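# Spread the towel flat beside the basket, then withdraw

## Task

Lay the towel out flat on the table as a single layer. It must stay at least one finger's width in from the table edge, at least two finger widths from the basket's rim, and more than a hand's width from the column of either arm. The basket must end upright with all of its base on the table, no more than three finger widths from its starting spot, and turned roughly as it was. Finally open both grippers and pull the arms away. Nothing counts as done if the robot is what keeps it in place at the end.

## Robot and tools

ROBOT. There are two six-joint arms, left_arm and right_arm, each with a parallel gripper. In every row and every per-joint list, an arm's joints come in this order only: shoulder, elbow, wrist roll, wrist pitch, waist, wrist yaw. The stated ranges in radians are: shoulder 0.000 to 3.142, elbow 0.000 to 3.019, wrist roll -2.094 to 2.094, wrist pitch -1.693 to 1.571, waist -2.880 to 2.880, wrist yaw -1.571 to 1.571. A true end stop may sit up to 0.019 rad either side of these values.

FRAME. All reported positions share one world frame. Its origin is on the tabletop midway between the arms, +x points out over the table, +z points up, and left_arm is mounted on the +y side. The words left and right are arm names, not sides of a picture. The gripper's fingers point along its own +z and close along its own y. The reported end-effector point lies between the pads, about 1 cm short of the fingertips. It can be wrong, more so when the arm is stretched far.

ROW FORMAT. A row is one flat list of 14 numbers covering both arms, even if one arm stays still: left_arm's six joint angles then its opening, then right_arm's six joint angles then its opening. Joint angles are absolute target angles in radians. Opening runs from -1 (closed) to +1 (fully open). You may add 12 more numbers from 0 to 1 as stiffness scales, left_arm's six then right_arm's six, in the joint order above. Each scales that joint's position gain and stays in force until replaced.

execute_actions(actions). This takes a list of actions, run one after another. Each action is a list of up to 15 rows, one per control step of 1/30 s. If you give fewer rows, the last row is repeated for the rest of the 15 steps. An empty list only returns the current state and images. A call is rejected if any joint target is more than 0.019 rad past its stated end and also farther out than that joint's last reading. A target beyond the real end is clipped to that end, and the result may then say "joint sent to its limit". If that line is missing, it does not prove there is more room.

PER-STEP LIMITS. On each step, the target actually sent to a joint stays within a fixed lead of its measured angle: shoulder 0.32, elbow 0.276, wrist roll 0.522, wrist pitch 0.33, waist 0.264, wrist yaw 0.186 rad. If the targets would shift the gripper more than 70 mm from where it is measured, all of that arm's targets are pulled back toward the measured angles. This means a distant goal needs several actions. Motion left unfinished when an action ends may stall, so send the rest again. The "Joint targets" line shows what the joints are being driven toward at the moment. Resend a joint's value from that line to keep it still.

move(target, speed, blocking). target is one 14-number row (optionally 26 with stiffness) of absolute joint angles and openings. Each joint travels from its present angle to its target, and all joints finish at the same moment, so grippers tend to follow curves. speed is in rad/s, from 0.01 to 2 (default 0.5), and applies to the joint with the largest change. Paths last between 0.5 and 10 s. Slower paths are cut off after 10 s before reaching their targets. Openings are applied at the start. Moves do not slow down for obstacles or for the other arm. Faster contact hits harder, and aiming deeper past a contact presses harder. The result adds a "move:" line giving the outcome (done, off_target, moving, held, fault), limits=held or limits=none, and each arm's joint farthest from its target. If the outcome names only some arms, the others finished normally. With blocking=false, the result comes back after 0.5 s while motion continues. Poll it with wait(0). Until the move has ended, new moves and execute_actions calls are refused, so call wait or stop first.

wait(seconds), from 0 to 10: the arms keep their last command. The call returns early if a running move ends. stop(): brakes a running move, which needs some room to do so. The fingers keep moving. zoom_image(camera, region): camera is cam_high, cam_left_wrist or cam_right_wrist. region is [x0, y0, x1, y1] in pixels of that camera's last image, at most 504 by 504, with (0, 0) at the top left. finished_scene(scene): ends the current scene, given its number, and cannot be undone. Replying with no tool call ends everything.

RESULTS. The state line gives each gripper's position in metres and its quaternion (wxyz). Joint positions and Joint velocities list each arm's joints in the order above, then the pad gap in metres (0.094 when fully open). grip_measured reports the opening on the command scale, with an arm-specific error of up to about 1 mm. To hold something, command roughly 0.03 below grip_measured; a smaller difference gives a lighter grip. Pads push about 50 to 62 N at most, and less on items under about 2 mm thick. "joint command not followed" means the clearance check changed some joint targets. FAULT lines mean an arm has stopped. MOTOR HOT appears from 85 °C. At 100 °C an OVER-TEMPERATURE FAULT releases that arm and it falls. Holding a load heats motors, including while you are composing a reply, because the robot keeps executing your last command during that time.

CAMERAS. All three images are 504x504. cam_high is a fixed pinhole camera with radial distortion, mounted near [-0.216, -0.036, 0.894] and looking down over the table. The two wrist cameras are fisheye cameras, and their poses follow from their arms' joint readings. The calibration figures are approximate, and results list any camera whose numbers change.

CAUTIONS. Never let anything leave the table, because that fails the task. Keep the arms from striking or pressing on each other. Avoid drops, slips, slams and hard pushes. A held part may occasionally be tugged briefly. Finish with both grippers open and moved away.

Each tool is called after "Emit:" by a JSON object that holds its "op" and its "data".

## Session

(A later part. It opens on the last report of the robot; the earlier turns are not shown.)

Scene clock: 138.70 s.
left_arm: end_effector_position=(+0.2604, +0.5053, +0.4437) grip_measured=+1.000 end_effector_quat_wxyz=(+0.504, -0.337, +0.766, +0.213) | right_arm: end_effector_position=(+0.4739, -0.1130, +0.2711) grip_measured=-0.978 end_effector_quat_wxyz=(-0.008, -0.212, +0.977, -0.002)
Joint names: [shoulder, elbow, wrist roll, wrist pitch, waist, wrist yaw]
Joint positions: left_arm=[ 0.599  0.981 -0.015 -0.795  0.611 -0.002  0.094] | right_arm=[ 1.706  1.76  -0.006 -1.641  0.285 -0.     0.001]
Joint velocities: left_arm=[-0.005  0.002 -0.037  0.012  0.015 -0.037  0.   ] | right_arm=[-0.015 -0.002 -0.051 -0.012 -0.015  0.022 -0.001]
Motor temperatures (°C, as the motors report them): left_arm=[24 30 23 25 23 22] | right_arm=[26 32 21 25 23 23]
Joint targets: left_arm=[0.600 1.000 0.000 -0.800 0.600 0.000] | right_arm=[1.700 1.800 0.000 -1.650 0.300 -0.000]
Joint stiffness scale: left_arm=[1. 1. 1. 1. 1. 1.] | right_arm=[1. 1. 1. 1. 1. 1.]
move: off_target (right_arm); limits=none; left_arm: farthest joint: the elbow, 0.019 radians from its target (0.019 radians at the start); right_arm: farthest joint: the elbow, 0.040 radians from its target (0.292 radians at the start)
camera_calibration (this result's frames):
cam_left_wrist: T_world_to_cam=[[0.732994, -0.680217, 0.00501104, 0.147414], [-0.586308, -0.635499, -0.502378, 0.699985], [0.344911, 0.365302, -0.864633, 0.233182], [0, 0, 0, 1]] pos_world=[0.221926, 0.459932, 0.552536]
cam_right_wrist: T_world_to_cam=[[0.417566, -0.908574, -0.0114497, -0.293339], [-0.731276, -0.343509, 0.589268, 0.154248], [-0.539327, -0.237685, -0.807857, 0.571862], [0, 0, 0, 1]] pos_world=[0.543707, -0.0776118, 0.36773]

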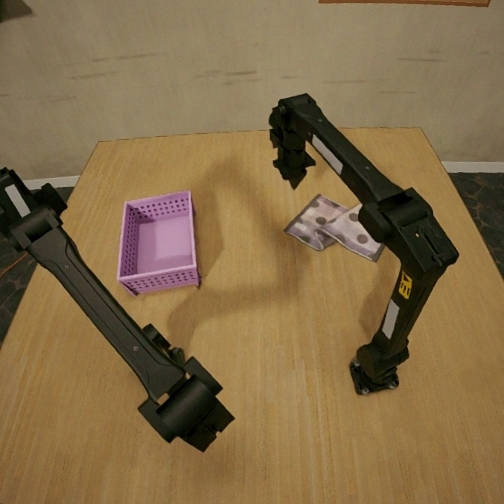

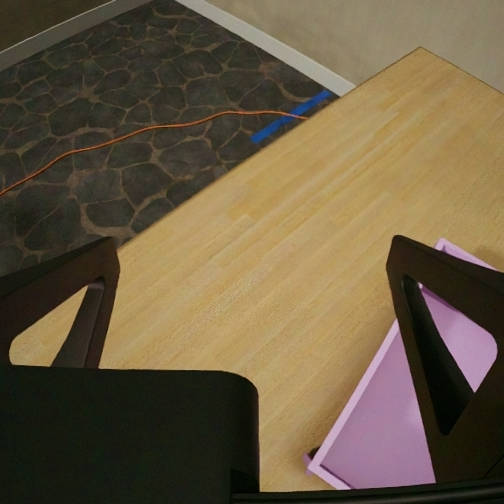

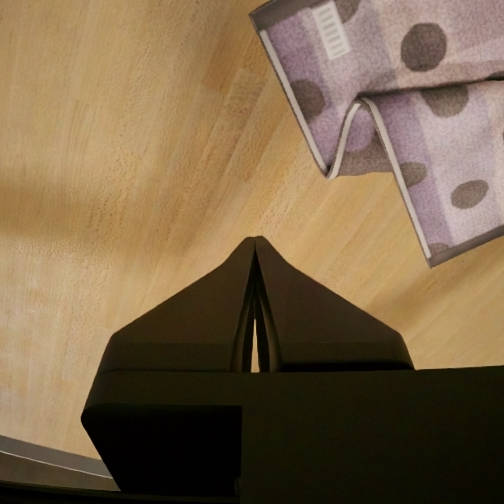

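Missed; retry a little nearer and further in.

Emit:
{"op": "move", "data": {"target": [0.6,1.0,0,-0.8,0.6,0,1,1.93,1.47,0,-1.11,0.235,0,0.2]}}

Emit:
{"op": "move", "data": {"target": [0.6,1.0,0,-0.8,0.6,0,1,2.0,1.455,0,-1.03,0.235,0,0.2], "speed": 0.1}}

Emit:
{"op": "move", "data": {"target": [0.6,1.0,0,-0.8,0.6,0,1,2.0,1.455,0,-1.03,0.235,0,-1]}}

Emit:
{"op": "move", "data": {"target": [0.6,1.0,0,-0.8,0.6,0,1,1.7,1.8,0,-1.65,0.3,0,-1], "speed": 0.4}}

Scene clock: 143.07 s.
left_arm: end_effector_position=(+0.2604, +0.5053, +0.4437) grip_measured=+1.000 end_effector_quat_wxyz=(+0.504, -0.337, +0.766, +0.213) | right_arm: end_effector_position=(+0.5161, -0.1155, +0.0474) grip_measured=+0.198 end_effector_quat_wxyz=(-0.005, -0.195, +0.981, -0.001)
Joint names: [shoulder, elbow, wrist roll, wrist pitch, waist, wrist yaw]
Joint positions: left_arm=[ 0.599  0.981 -0.015 -0.795  0.611 -0.002  0.094] | right_arm=[ 1.921  1.461 -0.006 -1.121  0.249 -0.     0.056]
Joint velocities: left_arm=[-0.005 -0.002 -0.051 -0.007 -0.005 -0.022  0.   ] | right_arm=[ 0.005 -0.002 -0.007 -0.017 -0.005  0.022 -0.   ]
Motor temperatures (°C, as the motors report them): left_arm=[24 30 23 25 23 22] | right_arm=[26 33 21 25 23 23]
Joint targets: left_arm=[0.600 1.000 -0.000 -0.800 0.600 -0.000] | right_arm=[1.930 1.470 -0.000 -1.110 0.235 0.000]
Joint stiffness scale: left_arm=[1. 1. 1. 1. 1. 1.] | right_arm=[1. 1. 1. 1. 1. 1.]
move: done; limits=none; left_arm: farthest joint: the elbow, 0.019 radians from its target (0.019 radians at the start); right_arm: farthest joint: the waist, 0.014 radians from its target (0.050 radians at the start)
camera_calibration (this result's frames):
cam_left_wrist: T_world_to_cam=[[0.732994, -0.680217, 0.00501104, 0.147414], [-0.586308, -0.635499, -0.502378, 0.699985], [0.344911, 0.365302, -0.864633, 0.233182], [0, 0, 0, 1]] pos_world=[0.221926, 0.459932, 0.552536]
cam_right_wrist: T_world_to_cam=[[0.385501, -0.922637, -0.0113885, -0.300798], [-0.746609, -0.319157, 0.583707, 0.327028], [-0.542184, -0.216517, -0.811884, 0.417401], [0, 0, 0, 1]] pos_world=[0.586428, -0.08278, 0.144567]

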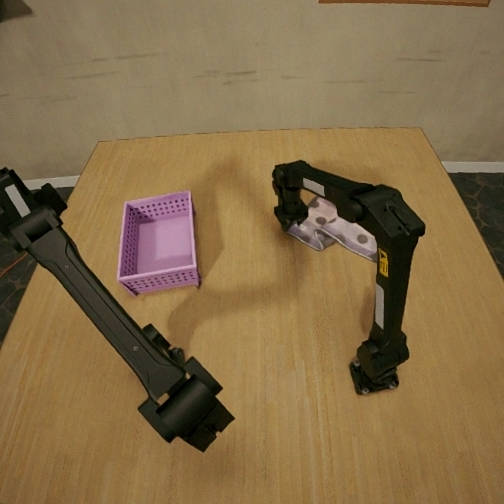

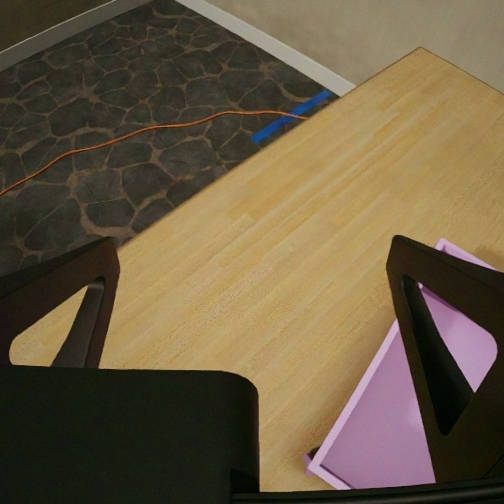

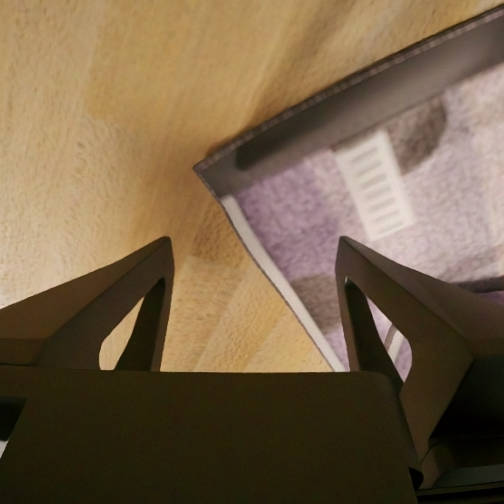

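Scene clock: 144.27 s.
left_arm: end_effector_position=(+0.2604, +0.5053, +0.4437) grip_measured=+1.000 end_effector_quat_wxyz=(+0.504, -0.337, +0.766, +0.213) | right_arm: end_effector_position=(+0.5261, -0.1114, +0.0192) grip_measured=+0.198 end_effector_quat_wxyz=(+0.005, -0.195, +0.981, +0.001)
Joint names: [shoulder, elbow, wrist roll, wrist pitch, waist, wrist yaw]
Joint positions: left_arm=[ 0.599  0.981 -0.015 -0.795  0.611 -0.002  0.094] | right_arm=[ 1.969  1.454 -0.006 -1.046  0.249 -0.     0.056]
Joint velocities: left_arm=[-0.005  0.017 -0.022 -0.012  0.005 -0.022  0.   ] | right_arm=[-0.005  0.022 -0.081 -0.012 -0.005  0.022 -0.001]
Motor temperatures (°C, as the motors report them): left_arm=[24 30 23 25 23 22] | right_arm=[26 33 21 25 23 23]
Joint targets: left_arm=[0.600 1.000 0.000 -0.800 0.600 0.000] | right_arm=[2.000 1.455 -0.000 -1.030 0.235 -0.000]
Joint stiffness scale: left_arm=[1. 1. 1. 1. 1. 1.] | right_arm=[1. 1. 1. 1. 1. 1.]
move: off_target (right_arm); limits=none; left_arm: farthest joint: the elbow, 0.019 radians from its target (0.019 radians at the start); right_arm: farthest joint: the shoulder, 0.031 radians from its target (0.079 radians at the start)
camera_calibration (this result's frames):
cam_left_wrist: T_world_to_cam=[[0.732994, -0.680217, 0.00501104, 0.147414], [-0.586308, -0.635499, -0.502378, 0.699985], [0.344911, 0.365302, -0.864633, 0.233182], [0, 0, 0, 1]] pos_world=[0.221926, 0.459932, 0.552536]
cam_right_wrist: T_world_to_cam=[[0.385709, -0.922553, -0.0112088, -0.30132], [-0.757184, -0.323465, 0.567489, 0.357667], [-0.527164, -0.210398, -0.823305, 0.393774], [0, 0, 0, 1]] pos_world=[0.594625, -0.079441, 0.117846]

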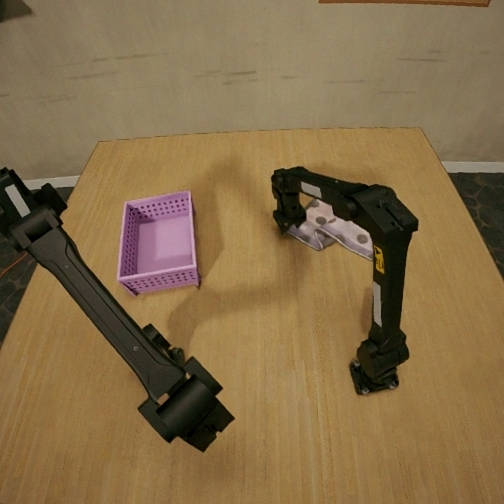

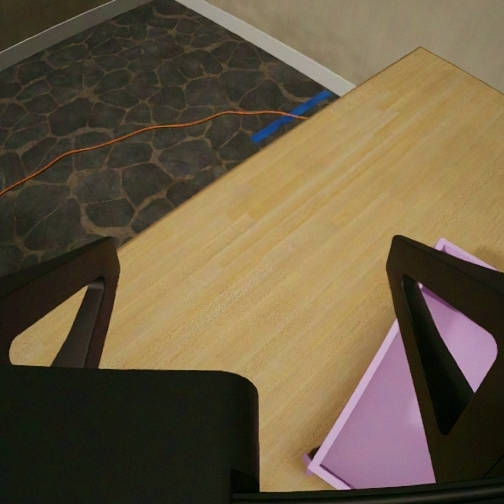

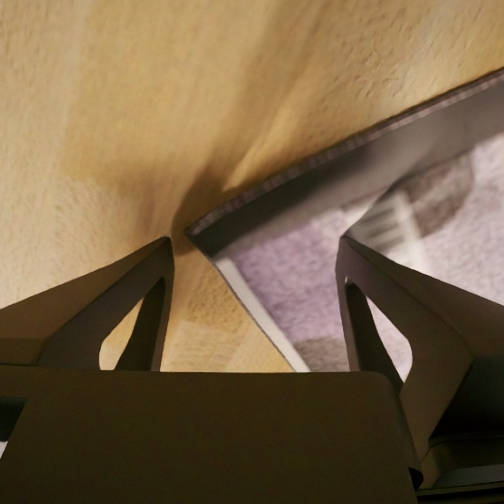

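Scene clock: 144.97 s.
left_arm: end_effector_position=(+0.2604, +0.5053, +0.4437) grip_measured=+1.000 end_effector_quat_wxyz=(+0.504, -0.337, +0.766, +0.213) | right_arm: end_effector_position=(+0.5270, -0.1113, +0.0221) grip_measured=-0.910 end_effector_quat_wxyz=(+0.008, -0.195, +0.981, +0.001)
Joint names: [shoulder, elbow, wrist roll, wrist pitch, waist, wrist yaw]
Joint positions: left_arm=[ 0.599  0.981 -0.015 -0.795  0.611 -0.002  0.094] | right_arm=[ 1.964  1.454 -0.006 -1.044  0.249  0.001  0.004]
Joint velocities: left_arm=[-0.005  0.012  0.007 -0.007 -0.015 -0.051  0.   ] | right_arm=[-0.005 -0.002  0.066 -0.007 -0.005 -0.11  -0.   ]
Motor temperatures (°C, as the motors report them): left_arm=[24 30 23 25 23 22] | right_arm=[26 33 21 25 23 23]
Joint targets: left_arm=[0.600 1.000 -0.000 -0.800 0.600 -0.000] | right_arm=[2.000 1.455 0.000 -1.030 0.235 0.000]
Joint stiffness scale: left_arm=[1. 1. 1. 1. 1. 1.] | right_arm=[1. 1. 1. 1. 1. 1.]
move: off_target (right_arm); limits=none; left_arm: farthest joint: the elbow, 0.019 radians from its target (0.019 radians at the start); right_arm: farthest joint: the shoulder, 0.036 radians from its target (0.031 radians at the start)
camera_calibration (this result's frames):
cam_left_wrist: T_world_to_cam=[[0.732994, -0.680217, 0.00501104, 0.147414], [-0.586308, -0.635499, -0.502378, 0.699985], [0.344911, 0.365302, -0.864633, 0.233182], [0, 0, 0, 1]] pos_world=[0.221926, 0.459932, 0.552536]
cam_right_wrist: T_world_to_cam=[[0.385762, -0.922548, -0.00961996, -0.301621], [-0.761106, -0.324114, 0.561843, 0.358922], [-0.521445, -0.209416, -0.827188, 0.393902], [0, 0, 0, 1]] pos_world=[0.59493, -0.0794387, 0.121271]

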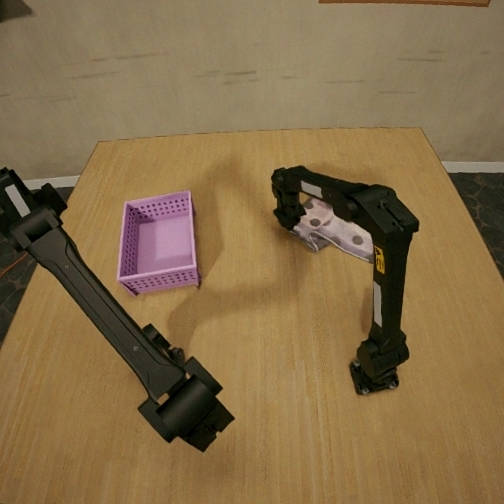

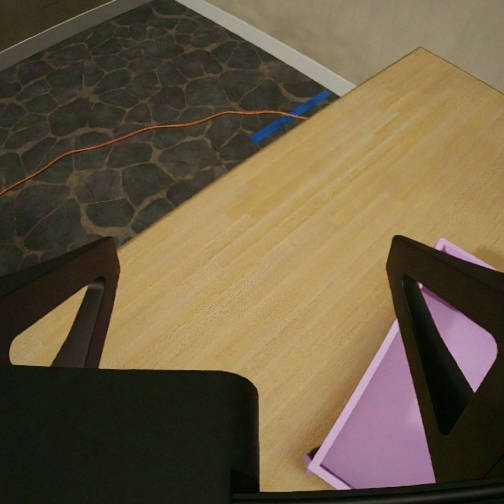

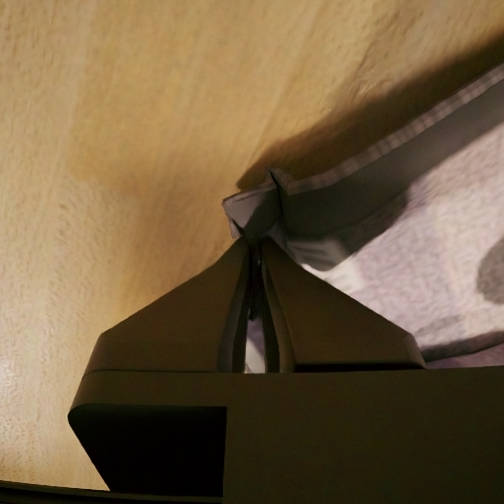

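Scene clock: 146.93 s.
left_arm: end_effector_position=(+0.2604, +0.5053, +0.4437) grip_measured=+1.000 end_effector_quat_wxyz=(+0.504, -0.337, +0.766, +0.213) | right_arm: end_effector_position=(+0.4739, -0.1129, +0.2682) grip_measured=-0.910 end_effector_quat_wxyz=(-0.011, -0.213, +0.977, -0.003)
Joint names: [shoulder, elbow, wrist roll, wrist pitch, waist, wrist yaw]
Joint positions: left_arm=[ 0.599  0.981 -0.015 -0.795  0.611 -0.002  0.094] | right_arm=[ 1.71   1.757 -0.006 -1.641  0.285  0.001  0.004]
Joint velocities: left_arm=[-0.015 -0.007  0.007  0.002 -0.005 -0.022  0.   ] | right_arm=[-0.015 -0.002 -0.051 -0.007 -0.015 -0.11  -0.   ]
Motor temperatures (°C, as the motors report them): left_arm=[24 30 23 25 23 22] | right_arm=[26 33 21 25 23 23]
Joint targets: left_arm=[0.600 1.000 -0.000 -0.800 0.600 0.000] | right_arm=[1.700 1.800 0.000 -1.650 0.300 -0.000]
Joint stiffness scale: left_arm=[1. 1. 1. 1. 1. 1.] | right_arm=[1. 1. 1. 1. 1. 1.]
move: off_target (right_arm); limits=none; left_arm: farthest joint: the elbow, 0.019 radians from its target (0.019 radians at the start); right_arm: farthest joint: the elbow, 0.043 radians from its target (0.346 radians at the start)
camera_calibration (this result's frames):
cam_left_wrist: T_world_to_cam=[[0.732994, -0.680217, 0.00501104, 0.147414], [-0.586308, -0.635499, -0.502378, 0.699985], [0.344911, 0.365302, -0.864633, 0.233182], [0, 0, 0, 1]] pos_world=[0.221926, 0.459932, 0.552536]
cam_right_wrist: T_world_to_cam=[[0.418234, -0.908285, -0.00997829, -0.293918], [-0.72808, -0.341784, 0.594208, 0.153328], [-0.54312, -0.241253, -0.80425, 0.569959], [0, 0, 0, 1]] pos_world=[0.544119, -0.0770521, 0.364348]

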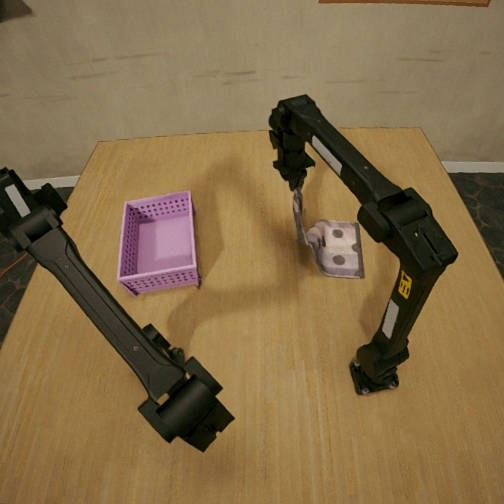

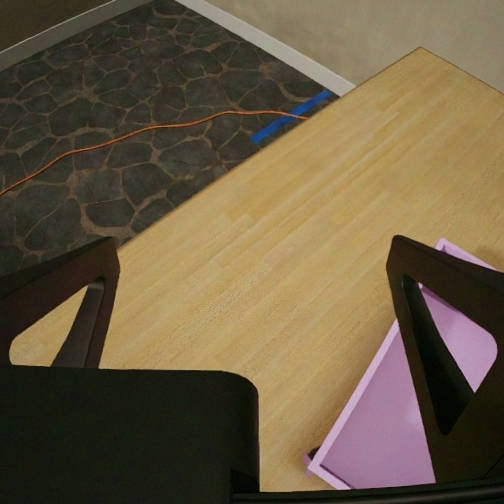

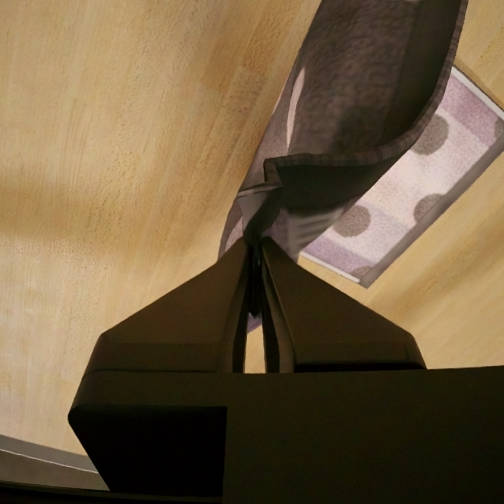

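Emit:
{"op": "move", "data": {"target": [0.6,1.0,0,-0.8,0.6,0,1,1.72,1.17,0,-1.02,0.89,0,-1], "speed": 0.3}}

Emit:
{"op": "move", "data": {"target": [0.6,1.0,0,-0.8,0.6,0,1,1.75,1.16,0,-0.98,0.89,0,0.2]}}

Emit:
{"op": "move", "data": {"target": [0.6,1.0,0,-0.8,0.6,0,1,1.2,1.2,0,-1.5,0.89,0,0.2]}}

Emit:
{"op": "move", "data": {"target": [0.6,1.0,0,-0.8,0.6,0,1,0.8,0.9,0,-1.5,-1.0,0,0.2], "speed": 1}}

Scene clock: 154.27 s.
left_arm: end_effector_position=(+0.2604, +0.5053, +0.4437) grip_measured=+1.000 end_effector_quat_wxyz=(+0.504, -0.337, +0.766, +0.213) | right_arm: end_effector_position=(+0.2447, +0.0735, +0.0518) grip_measured=-0.910 end_effector_quat_wxyz=(-0.002, -0.492, +0.870, -0.002)
Joint names: [shoulder, elbow, wrist roll, wrist pitch, waist, wrist yaw]
Joint positions: left_arm=[ 0.599  0.981 -0.015 -0.795  0.611 -0.002  0.094] | right_arm=[ 1.71   1.164 -0.006 -1.031  0.886  0.001  0.004]
Joint velocities: left_arm=[ 0.005 -0.017  0.007 -0.017 -0.005 -0.007  0.   ] | right_arm=[ 0.005 -0.002 -0.022 -0.022 -0.005  0.037 -0.001]
Motor temperatures (°C, as the motors report them): left_arm=[24 30 23 25 23 22] | right_arm=[26 34 21 25 23 23]
Joint targets: left_arm=[0.600 1.000 0.000 -0.800 0.600 -0.000] | right_arm=[1.720 1.170 -0.000 -1.020 0.890 -0.000]
Joint stiffness scale: left_arm=[1. 1. 1. 1. 1. 1.] | right_arm=[1. 1. 1. 1. 1. 1.]
move: done; limits=none; left_arm: farthest joint: the elbow, 0.019 radians from its target (0.019 radians at the start); right_arm: farthest joint: the wrist pitch, 0.011 radians from its target (0.621 radians at the start)
camera_calibration (this result's frames):
cam_left_wrist: T_world_to_cam=[[0.732994, -0.680217, 0.00501104, 0.147414], [-0.586308, -0.635499, -0.502378, 0.699985], [0.344911, 0.365302, -0.864633, 0.233182], [0, 0, 0, 1]] pos_world=[0.221926, 0.459932, 0.552536]
cam_right_wrist: T_world_to_cam=[[0.858742, -0.512314, -0.00983201, -0.167854], [-0.412101, -0.701915, 0.580937, 0.128608], [-0.304523, -0.494823, -0.813889, 0.277151], [0, 0, 0, 1]] pos_world=[0.281542, 0.141419, 0.149207]

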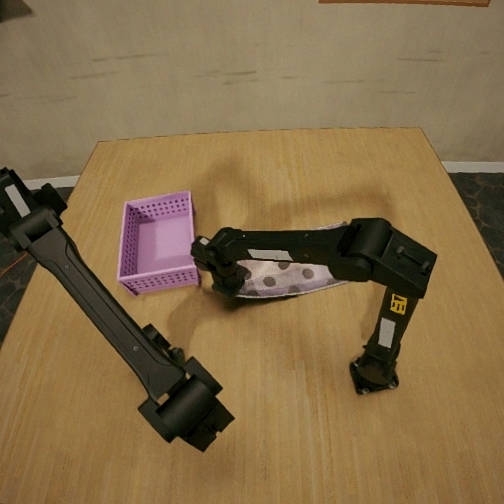

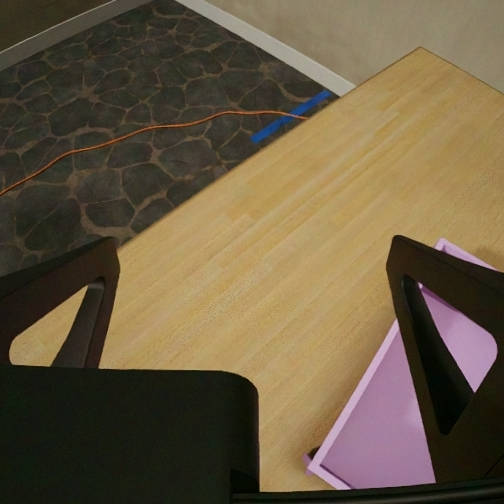

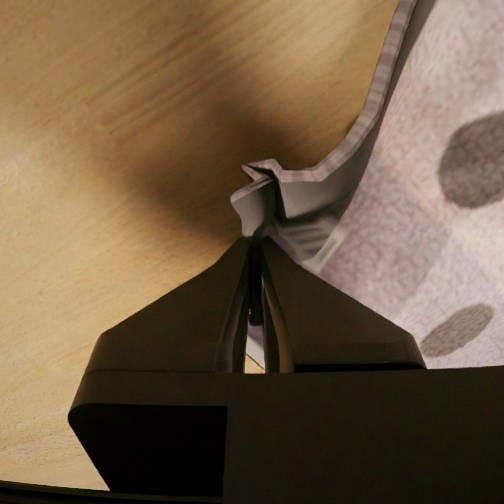

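Scene clock: 155.10 s.
left_arm: end_effector_position=(+0.2604, +0.5053, +0.4437) grip_measured=+1.000 end_effector_quat_wxyz=(+0.504, -0.337, +0.766, +0.213) | right_arm: end_effector_position=(+0.2474, +0.0780, +0.0404) grip_measured=+0.198 end_effector_quat_wxyz=(+0.003, -0.492, +0.870, +0.001)
Joint names: [shoulder, elbow, wrist roll, wrist pitch, waist, wrist yaw]
Joint positions: left_arm=[ 0.599  0.981 -0.015 -0.795  0.611 -0.002  0.094] | right_arm=[ 1.731  1.158 -0.006 -0.991  0.886  0.001  0.056]
Joint velocities: left_arm=[-0.015  0.002  0.022 -0.027 -0.005  0.022  0.   ] | right_arm=[-0.015 -0.027  0.022 -0.012 -0.005  0.007  0.001]
Motor temperatures (°C, as the motors report them): left_arm=[24 30 23 25 23 22] | right_arm=[26 34 21 25 23 23]
Joint targets: left_arm=[0.600 1.000 -0.000 -0.800 0.600 -0.000] | right_arm=[1.750 1.160 -0.000 -0.980 0.890 0.000]
Joint stiffness scale: left_arm=[1. 1. 1. 1. 1. 1.] | right_arm=[1. 1. 1. 1. 1. 1.]
move: done; limits=none; left_arm: farthest joint: the elbow, 0.019 radians from its target (0.019 radians at the start); right_arm: farthest joint: the shoulder, 0.019 radians from its target (0.040 radians at the start)
camera_calibration (this result's frames):
cam_left_wrist: T_world_to_cam=[[0.732994, -0.680217, 0.00501104, 0.147414], [-0.586308, -0.635499, -0.502378, 0.699985], [0.344911, 0.365302, -0.864633, 0.233182], [0, 0, 0, 1]] pos_world=[0.221926, 0.459932, 0.552536]
cam_right_wrist: T_world_to_cam=[[0.858806, -0.512208, -0.00971795, -0.168042], [-0.415871, -0.708106, 0.570646, 0.141311], [-0.299171, -0.486033, -0.821139, 0.26923], [0, 0, 0, 1]] pos_world=[0.283628, 0.144846, 0.138803]

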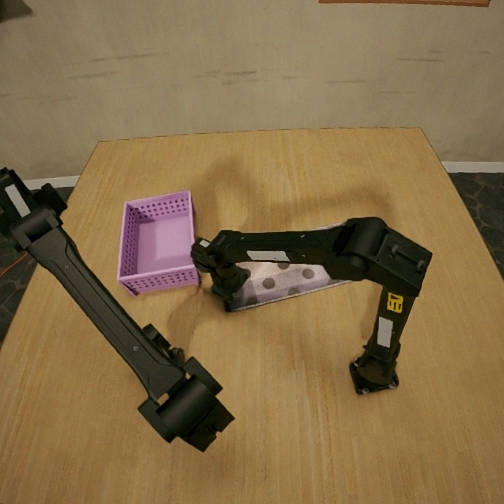

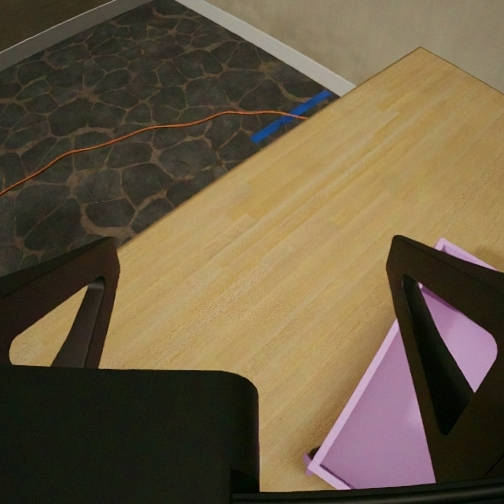

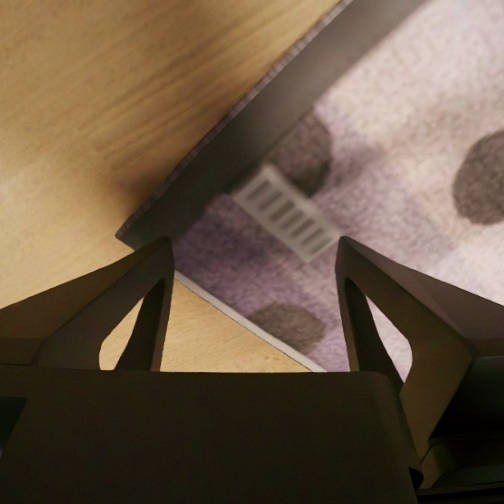

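Scene clock: 156.60 s.
left_arm: end_effector_position=(+0.2604, +0.5053, +0.4437) grip_measured=+1.000 end_effector_quat_wxyz=(+0.504, -0.337, +0.766, +0.213) | right_arm: end_effector_position=(+0.1778, -0.0365, +0.2483) grip_measured=+0.198 end_effector_quat_wxyz=(+0.019, -0.492, +0.870, +0.010)
Joint names: [shoulder, elbow, wrist roll, wrist pitch, waist, wrist yaw]
Joint positions: left_arm=[ 0.599  0.981 -0.015 -0.795  0.611 -0.002  0.094] | right_arm=[ 1.194  1.158 -0.006 -1.492  0.886  0.001  0.056]
Joint velocities: left_arm=[-0.005 -0.012  0.007 -0.017 -0.005 -0.11   0.   ] | right_arm=[-0.005  0.007 -0.095  0.017 -0.005  0.066 -0.   ]
Motor temperatures (°C, as the motors report them): left_arm=[24 30 23 25 23 22] | right_arm=[26 34 21 25 23 23]
Joint targets: left_arm=[0.600 1.000 0.000 -0.800 0.600 0.000] | right_arm=[1.200 1.200 0.000 -1.500 0.890 0.000]
Joint stiffness scale: left_arm=[1. 1. 1. 1. 1. 1.] | right_arm=[1. 1. 1. 1. 1. 1.]
move: off_target (right_arm); limits=none; left_arm: farthest joint: the elbow, 0.019 radians from its target (0.019 radians at the start); right_arm: farthest joint: the elbow, 0.042 radians from its target (0.042 radians at the start)
camera_calibration (this result's frames):
cam_left_wrist: T_world_to_cam=[[0.732994, -0.680217, 0.00501104, 0.147414], [-0.586308, -0.635499, -0.502378, 0.699985], [0.344911, 0.365302, -0.864633, 0.233182], [0, 0, 0, 1]] pos_world=[0.221926, 0.459932, 0.552536]
cam_right_wrist: T_world_to_cam=[[0.858988, -0.51191, -0.00937745, -0.164905], [-0.42645, -0.725482, 0.5402, -0.0785301], [-0.283337, -0.460027, -0.841484, 0.36665], [0, 0, 0, 1]] pos_world=[0.212048, 0.02728, 0.349406]

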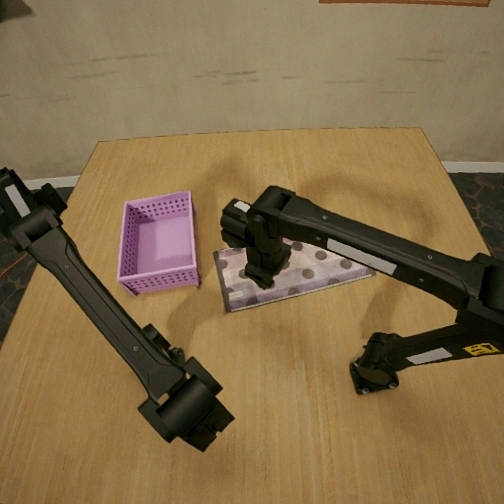

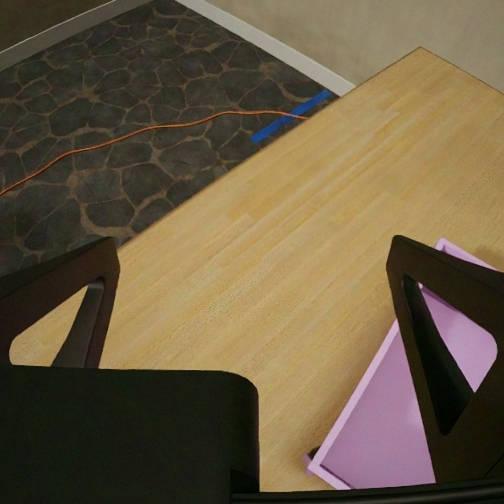

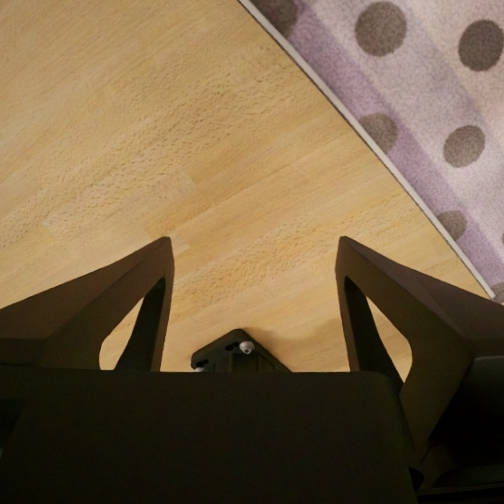

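Scene clock: 158.97 s.
left_arm: end_effector_position=(+0.2604, +0.5053, +0.4437) grip_measured=+1.000 end_effector_quat_wxyz=(+0.504, -0.337, +0.766, +0.213) | right_arm: end_effector_position=(+0.1524, -0.4996, +0.2430) grip_measured=+0.199 end_effector_quat_wxyz=(+0.076, +0.411, +0.908, -0.036)
Joint names: [shoulder, elbow, wrist roll, wrist pitch, waist, wrist yaw]
Joint positions: left_arm=[ 0.599  0.981 -0.015 -0.795  0.611 -0.002  0.094] | right_arm=[ 0.809  0.898 -0.006 -1.492 -0.994  0.001  0.056]
Joint velocities: left_arm=[-0.005  0.002 -0.022 -0.007 -0.005 -0.007  0.   ] | right_arm=[-0.005 -0.002 -0.007 -0.007  0.005  0.007 -0.   ]
Motor temperatures (°C, as the motors report them): left_arm=[24 30 23 25 23 22] | right_arm=[25 33 21 25 23 23]
Joint targets: left_arm=[0.600 1.000 -0.000 -0.800 0.600 -0.000] | right_arm=[0.800 0.900 -0.000 -1.500 -1.000 -0.000]
Joint stiffness scale: left_arm=[1. 1. 1. 1. 1. 1.] | right_arm=[1. 1. 1. 1. 1. 1.]
move: done; limits=none; left_arm: farthest joint: the elbow, 0.019 radians from its target (0.019 radians at the start); right_arm: farthest joint: the shoulder, 0.009 radians from its target (0.394 radians at the start)
camera_calibration (this result's frames):
cam_left_wrist: T_world_to_cam=[[0.732994, -0.680217, 0.00501104, 0.147414], [-0.586308, -0.635499, -0.502378, 0.699985], [0.344911, 0.365302, -0.864633, 0.233182], [0, 0, 0, 1]] pos_world=[0.221926, 0.459932, 0.552536]
cam_right_wrist: T_world_to_cam=[[-0.748501, -0.663084, -0.00812615, -0.211121], [-0.600875, 0.672993, 0.431312, 0.329254], [-0.280527, 0.32772, -0.902166, 0.549796], [0, 0, 0, 1]] pos_world=[0.194049, -0.541755, 0.35228]

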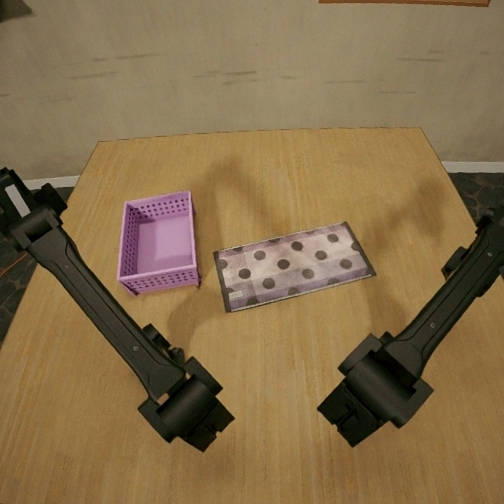

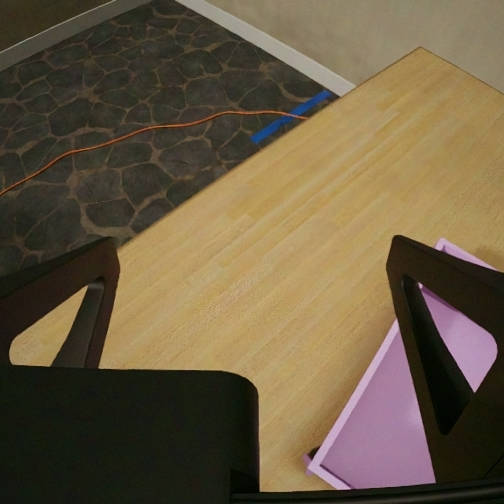

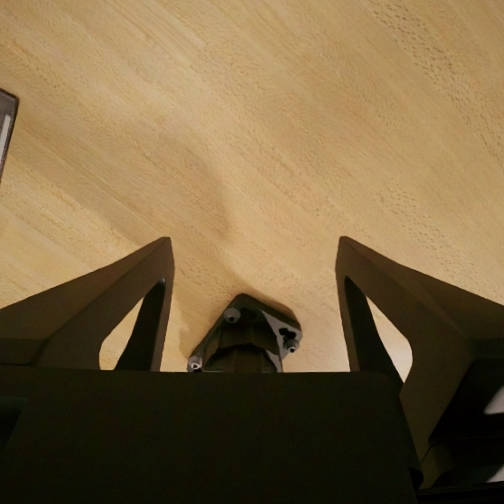

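Emit:
{"op": "move", "data": {"target": [0.6,1.0,0,-0.8,0.6,0,1,1.58,1.03,0,-1.02,-0.05,0,0.2], "speed": 0.8}}

Emit:
{"op": "move", "data": {"target": [0.6,1.0,0,-0.8,0.6,0,1,1.7,1.0,0,-0.87,-0.05,0,0.2], "speed": 0.15}}

Emit:
{"op": "move", "data": {"target": [0.6,1.0,0,-0.8,0.6,0,1,1.7,1.0,0,-0.87,-0.22,0,0.2], "speed": 0.1}}

Emit:
{"op": "move", "data": {"target": [0.6,1.0,0,-0.8,0.6,0,1,0.8,0.9,0,-1.5,-0.22,0,0.2]}}

Scene clock: 165.83 s.
left_arm: end_effector_position=(+0.2604, +0.5053, +0.4437) grip_measured=+1.000 end_effector_quat_wxyz=(+0.504, -0.337, +0.766, +0.213) | right_arm: end_effector_position=(+0.3976, -0.2879, +0.0503) grip_measured=+0.199 end_effector_quat_wxyz=(-0.025, -0.050, +0.998, -0.002)
Joint names: [shoulder, elbow, wrist roll, wrist pitch, waist, wrist yaw]
Joint positions: left_arm=[ 0.599  0.981 -0.015 -0.795  0.611 -0.002  0.094] | right_arm=[ 1.579  0.989 -0.006 -1.03  -0.043  0.001  0.056]
Joint velocities: left_arm=[-0.005  0.002  0.037 -0.007 -0.005 -0.081  0.   ] | right_arm=[-0.005 -0.007  0.007  0.002 -0.024 -0.081 -0.   ]
Motor temperatures (°C, as the motors report them): left_arm=[24 30 23 25 23 22] | right_arm=[25 34 21 25 23 23]
Joint targets: left_arm=[0.600 1.000 -0.000 -0.800 0.600 0.000] | right_arm=[1.580 1.030 0.000 -1.020 -0.050 0.000]
Joint stiffness scale: left_arm=[1. 1. 1. 1. 1. 1.] | right_arm=[1. 1. 1. 1. 1. 1.]
move: off_target (right_arm); limits=none; left_arm: farthest joint: the elbow, 0.019 radians from its target (0.019 radians at the start); right_arm: farthest joint: the elbow, 0.041 radians from its target (0.132 radians at the start)
camera_calibration (this result's frames):
cam_left_wrist: T_world_to_cam=[[0.732994, -0.680217, 0.00501104, 0.147414], [-0.586308, -0.635499, -0.502378, 0.699985], [0.344911, 0.365302, -0.864633, 0.233182], [0, 0, 0, 1]] pos_world=[0.221926, 0.459932, 0.552536]
cam_right_wrist: T_world_to_cam=[[0.102609, -0.994669, -0.0102172, -0.32247], [-0.782863, -0.0870874, 0.61607, 0.261511], [-0.613675, -0.0552156, -0.787625, 0.391827], [0, 0, 0, 1]] pos_world=[0.478269, -0.276342, 0.144209]

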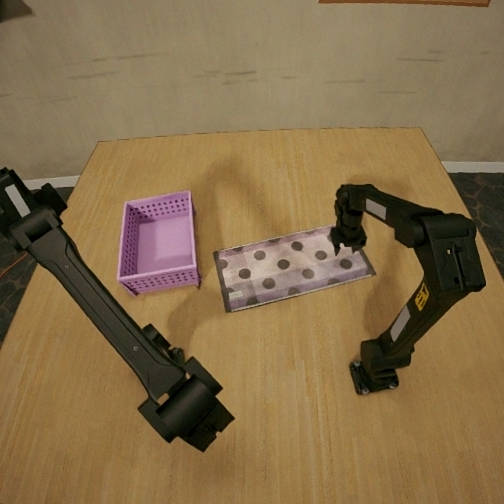

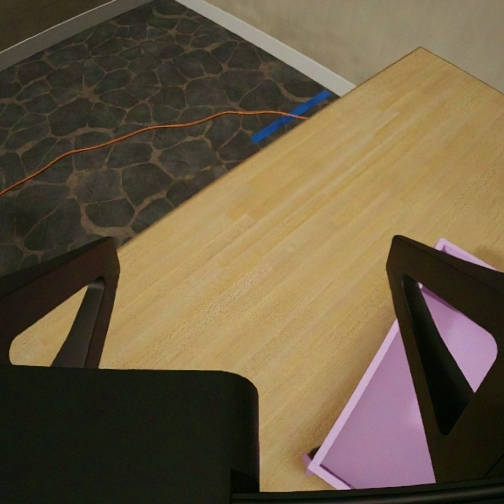

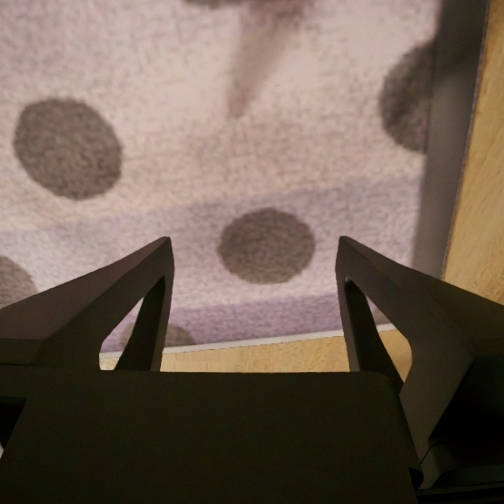

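Scene clock: 167.20 s.
left_arm: end_effector_position=(+0.2604, +0.5053, +0.4437) grip_measured=+1.000 end_effector_quat_wxyz=(+0.504, -0.337, +0.766, +0.213) | right_arm: end_effector_position=(+0.4234, -0.2854, +0.0168) grip_measured=+0.199 end_effector_quat_wxyz=(+0.002, -0.050, +0.999, -0.001)
Joint names: [shoulder, elbow, wrist roll, wrist pitch, waist, wrist yaw]
Joint positions: left_arm=[ 0.599  0.981 -0.015 -0.795  0.611 -0.002  0.094] | right_arm=[ 1.663  0.988 -0.006 -0.891 -0.043  0.001  0.056]
Joint velocities: left_arm=[-0.005  0.007 -0.037 -0.022 -0.005 -0.007  0.   ] | right_arm=[-0.005 -0.022  0.007  0.002 -0.005 -0.066 -0.001]
Motor temperatures (°C, as the motors report them): left_arm=[24 30 23 25 23 22] | right_arm=[25 33 21 25 23 23]
Joint targets: left_arm=[0.600 1.000 0.000 -0.800 0.600 0.000] | right_arm=[1.700 1.000 0.000 -0.870 -0.050 0.000]
Joint stiffness scale: left_arm=[1. 1. 1. 1. 1. 1.] | right_arm=[1. 1. 1. 1. 1. 1.]
move: off_target (right_arm); limits=none; left_arm: farthest joint: the elbow, 0.019 radians from its target (0.019 radians at the start); right_arm: farthest joint: the shoulder, 0.037 radians from its target (0.121 radians at the start)
camera_calibration (this result's frames):
cam_left_wrist: T_world_to_cam=[[0.732994, -0.680217, 0.00501104, 0.147414], [-0.586308, -0.635499, -0.502378, 0.699985], [0.344911, 0.365302, -0.864633, 0.233182], [0, 0, 0, 1]] pos_world=[0.221926, 0.459932, 0.552536]
cam_right_wrist: T_world_to_cam=[[0.103155, -0.994618, -0.00973186, -0.323257], [-0.815355, -0.0901585, 0.571898, 0.316085], [-0.569697, -0.051059, -0.820267, 0.364543], [0, 0, 0, 1]] pos_world=[0.498746, -0.274407, 0.115108]

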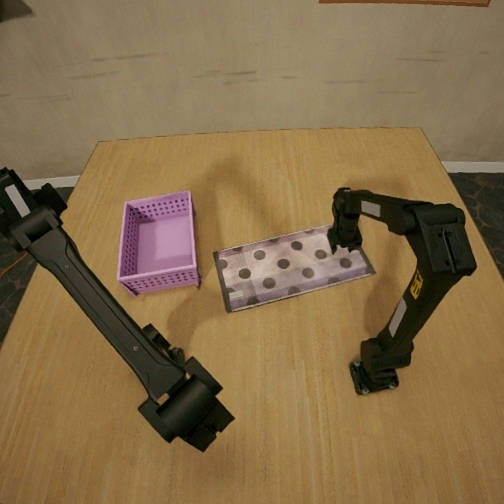

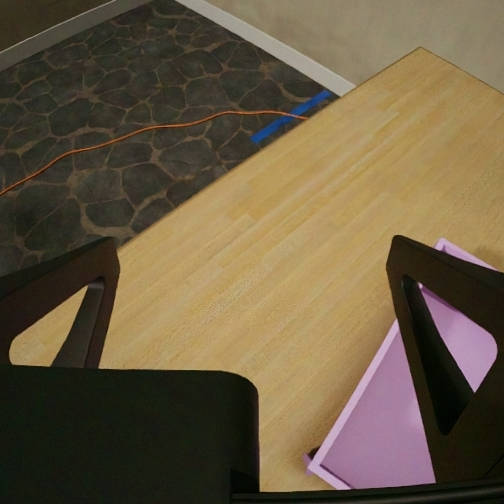

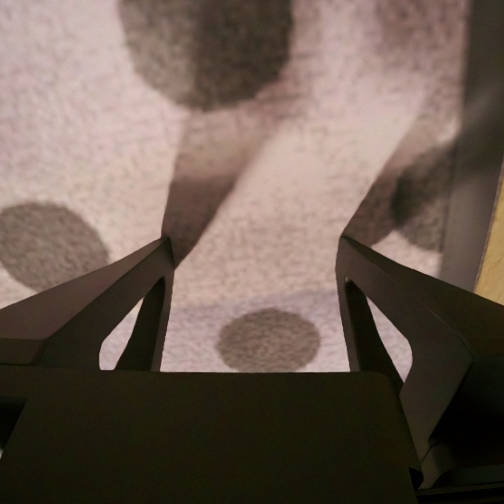

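Scene clock: 169.30 s.
left_arm: end_effector_position=(+0.2604, +0.5053, +0.4437) grip_measured=+1.000 end_effector_quat_wxyz=(+0.504, -0.337, +0.766, +0.213) | right_arm: end_effector_position=(+0.4266, -0.3519, +0.0170) grip_measured=+0.199 end_effector_quat_wxyz=(+0.007, +0.029, +1.000, +0.001)
Joint names: [shoulder, elbow, wrist roll, wrist pitch, waist, wrist yaw]
Joint positions: left_arm=[ 0.599  0.981 -0.015 -0.795  0.611 -0.002  0.094] | right_arm=[ 1.663  0.988 -0.006 -0.882 -0.201 -0.002  0.056]
Joint velocities: left_arm=[-0.005 -0.002  0.007 -0.002 -0.005 -0.022  0.   ] | right_arm=[-0.015  0.002 -0.051 -0.002 -0.015 -0.007 -0.   ]
Motor temperatures (°C, as the motors report them): left_arm=[24 30 23 25 23 22] | right_arm=[25 33 21 25 23 23]
Joint targets: left_arm=[0.600 1.000 0.000 -0.800 0.600 -0.000] | right_arm=[1.700 1.000 -0.000 -0.870 -0.220 -0.000]
Joint stiffness scale: left_arm=[1. 1. 1. 1. 1. 1.] | right_arm=[1. 1. 1. 1. 1. 1.]
move: off_target (right_arm); limits=none; left_arm: farthest joint: the elbow, 0.019 radians from its target (0.019 radians at the start); right_arm: farthest joint: the shoulder, 0.037 radians from its target (0.037 radians at the start)
camera_calibration (this result's frames):
cam_left_wrist: T_world_to_cam=[[0.732994, -0.680217, 0.00501104, 0.147414], [-0.586308, -0.635499, -0.502378, 0.699985], [0.344911, 0.365302, -0.864633, 0.233182], [0, 0, 0, 1]] pos_world=[0.221926, 0.459932, 0.552536]
cam_right_wrist: T_world_to_cam=[[-0.05479, -0.998407, -0.0134585, -0.323609], [-0.824918, 0.0376667, 0.563996, 0.361823], [-0.562591, 0.0420035, -0.825668, 0.39294], [0, 0, 0, 1]] pos_world=[0.501808, -0.353227, 0.116016]

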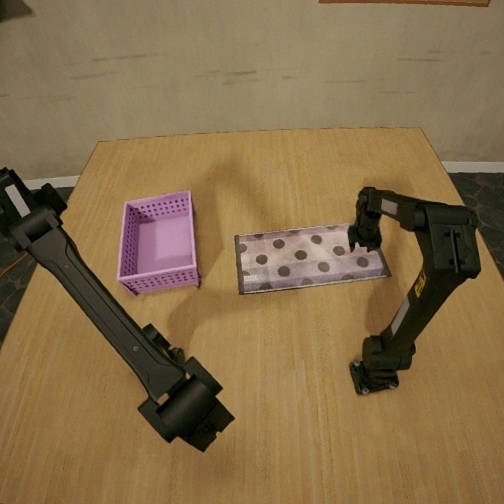

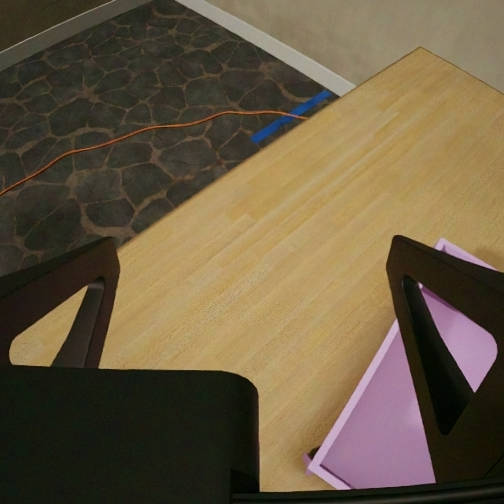

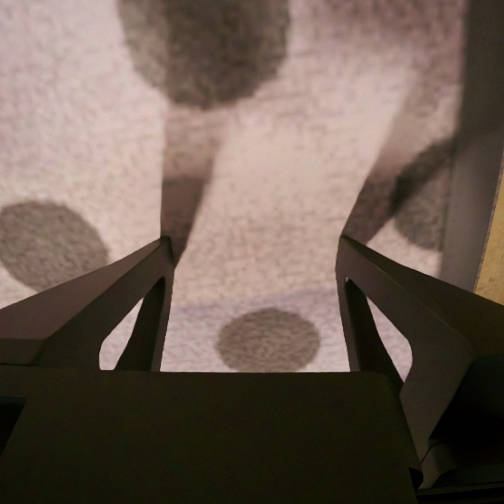

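Scene clock: 171.53 s.
left_arm: end_effector_position=(+0.2604, +0.5053, +0.4437) grip_measured=+1.000 end_effector_quat_wxyz=(+0.504, -0.337, +0.766, +0.213) | right_arm: end_effector_position=(+0.2305, -0.3397, +0.2458) grip_measured=+0.199 end_effector_quat_wxyz=(+0.090, +0.030, +0.995, -0.002)
Joint names: [shoulder, elbow, wrist roll, wrist pitch, waist, wrist yaw]
Joint positions: left_arm=[ 0.599  0.981 -0.015 -0.795  0.611 -0.002  0.094] | right_arm=[ 0.795  0.898 -0.006 -1.492 -0.203 -0.003  0.056]
Joint velocities: left_arm=[-0.005  0.002  0.095 -0.007  0.005  0.007  0.   ] | right_arm=[-0.005  0.007 -0.022 -0.012  0.005 -0.081 -0.001]
Motor temperatures (°C, as the motors report them): left_arm=[24 30 23 25 23 22] | right_arm=[25 33 21 25 23 23]
Joint targets: left_arm=[0.600 1.000 -0.000 -0.800 0.600 0.000] | right_arm=[0.800 0.900 0.000 -1.500 -0.220 -0.000]
Joint stiffness scale: left_arm=[1. 1. 1. 1. 1. 1.] | right_arm=[1. 1. 1. 1. 1. 1.]
move: done; limits=none; left_arm: farthest joint: the elbow, 0.019 radians from its target (0.019 radians at the start); right_arm: farthest joint: the waist, 0.017 radians from its target (0.019 radians at the start)
camera_calibration (this result's frames):
cam_left_wrist: T_world_to_cam=[[0.732994, -0.680217, 0.00501104, 0.147414], [-0.586308, -0.635499, -0.502378, 0.699985], [0.344911, 0.365302, -0.864633, 0.233182], [0, 0, 0, 1]] pos_world=[0.221926, 0.459932, 0.552536]
cam_right_wrist: T_world_to_cam=[[-0.0545205, -0.998439, -0.0121074, -0.319489], [-0.906979, 0.0444475, 0.418824, 0.127475], [-0.417632, 0.0338156, -0.907987, 0.455092], [0, 0, 0, 1]] pos_world=[0.28826, -0.340046, 0.355959]

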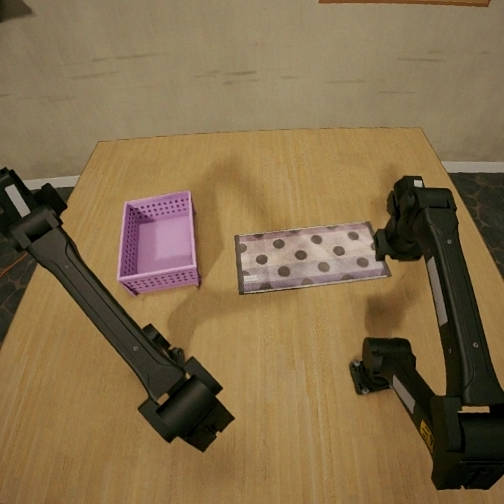

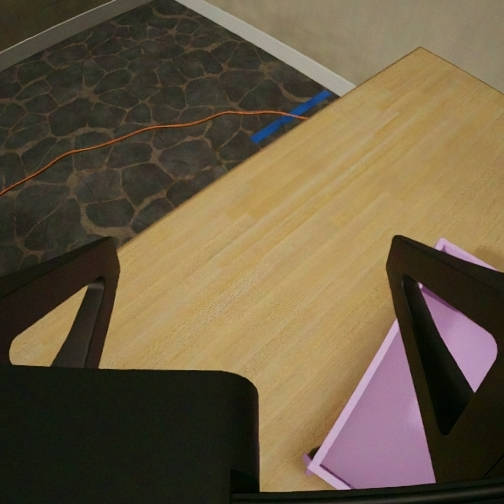

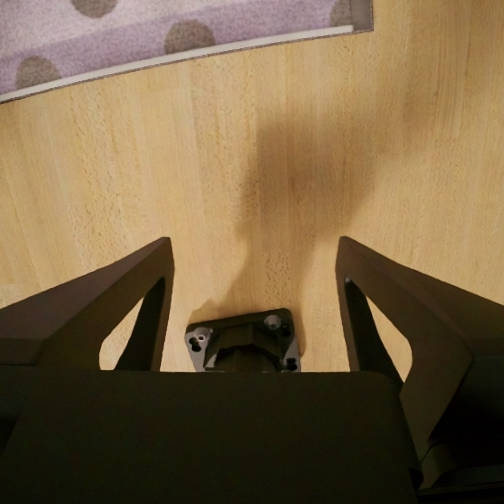

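Emit:
{"op": "finished_scene", "data": {"scene": 1}}

The scene is finished: the task was done.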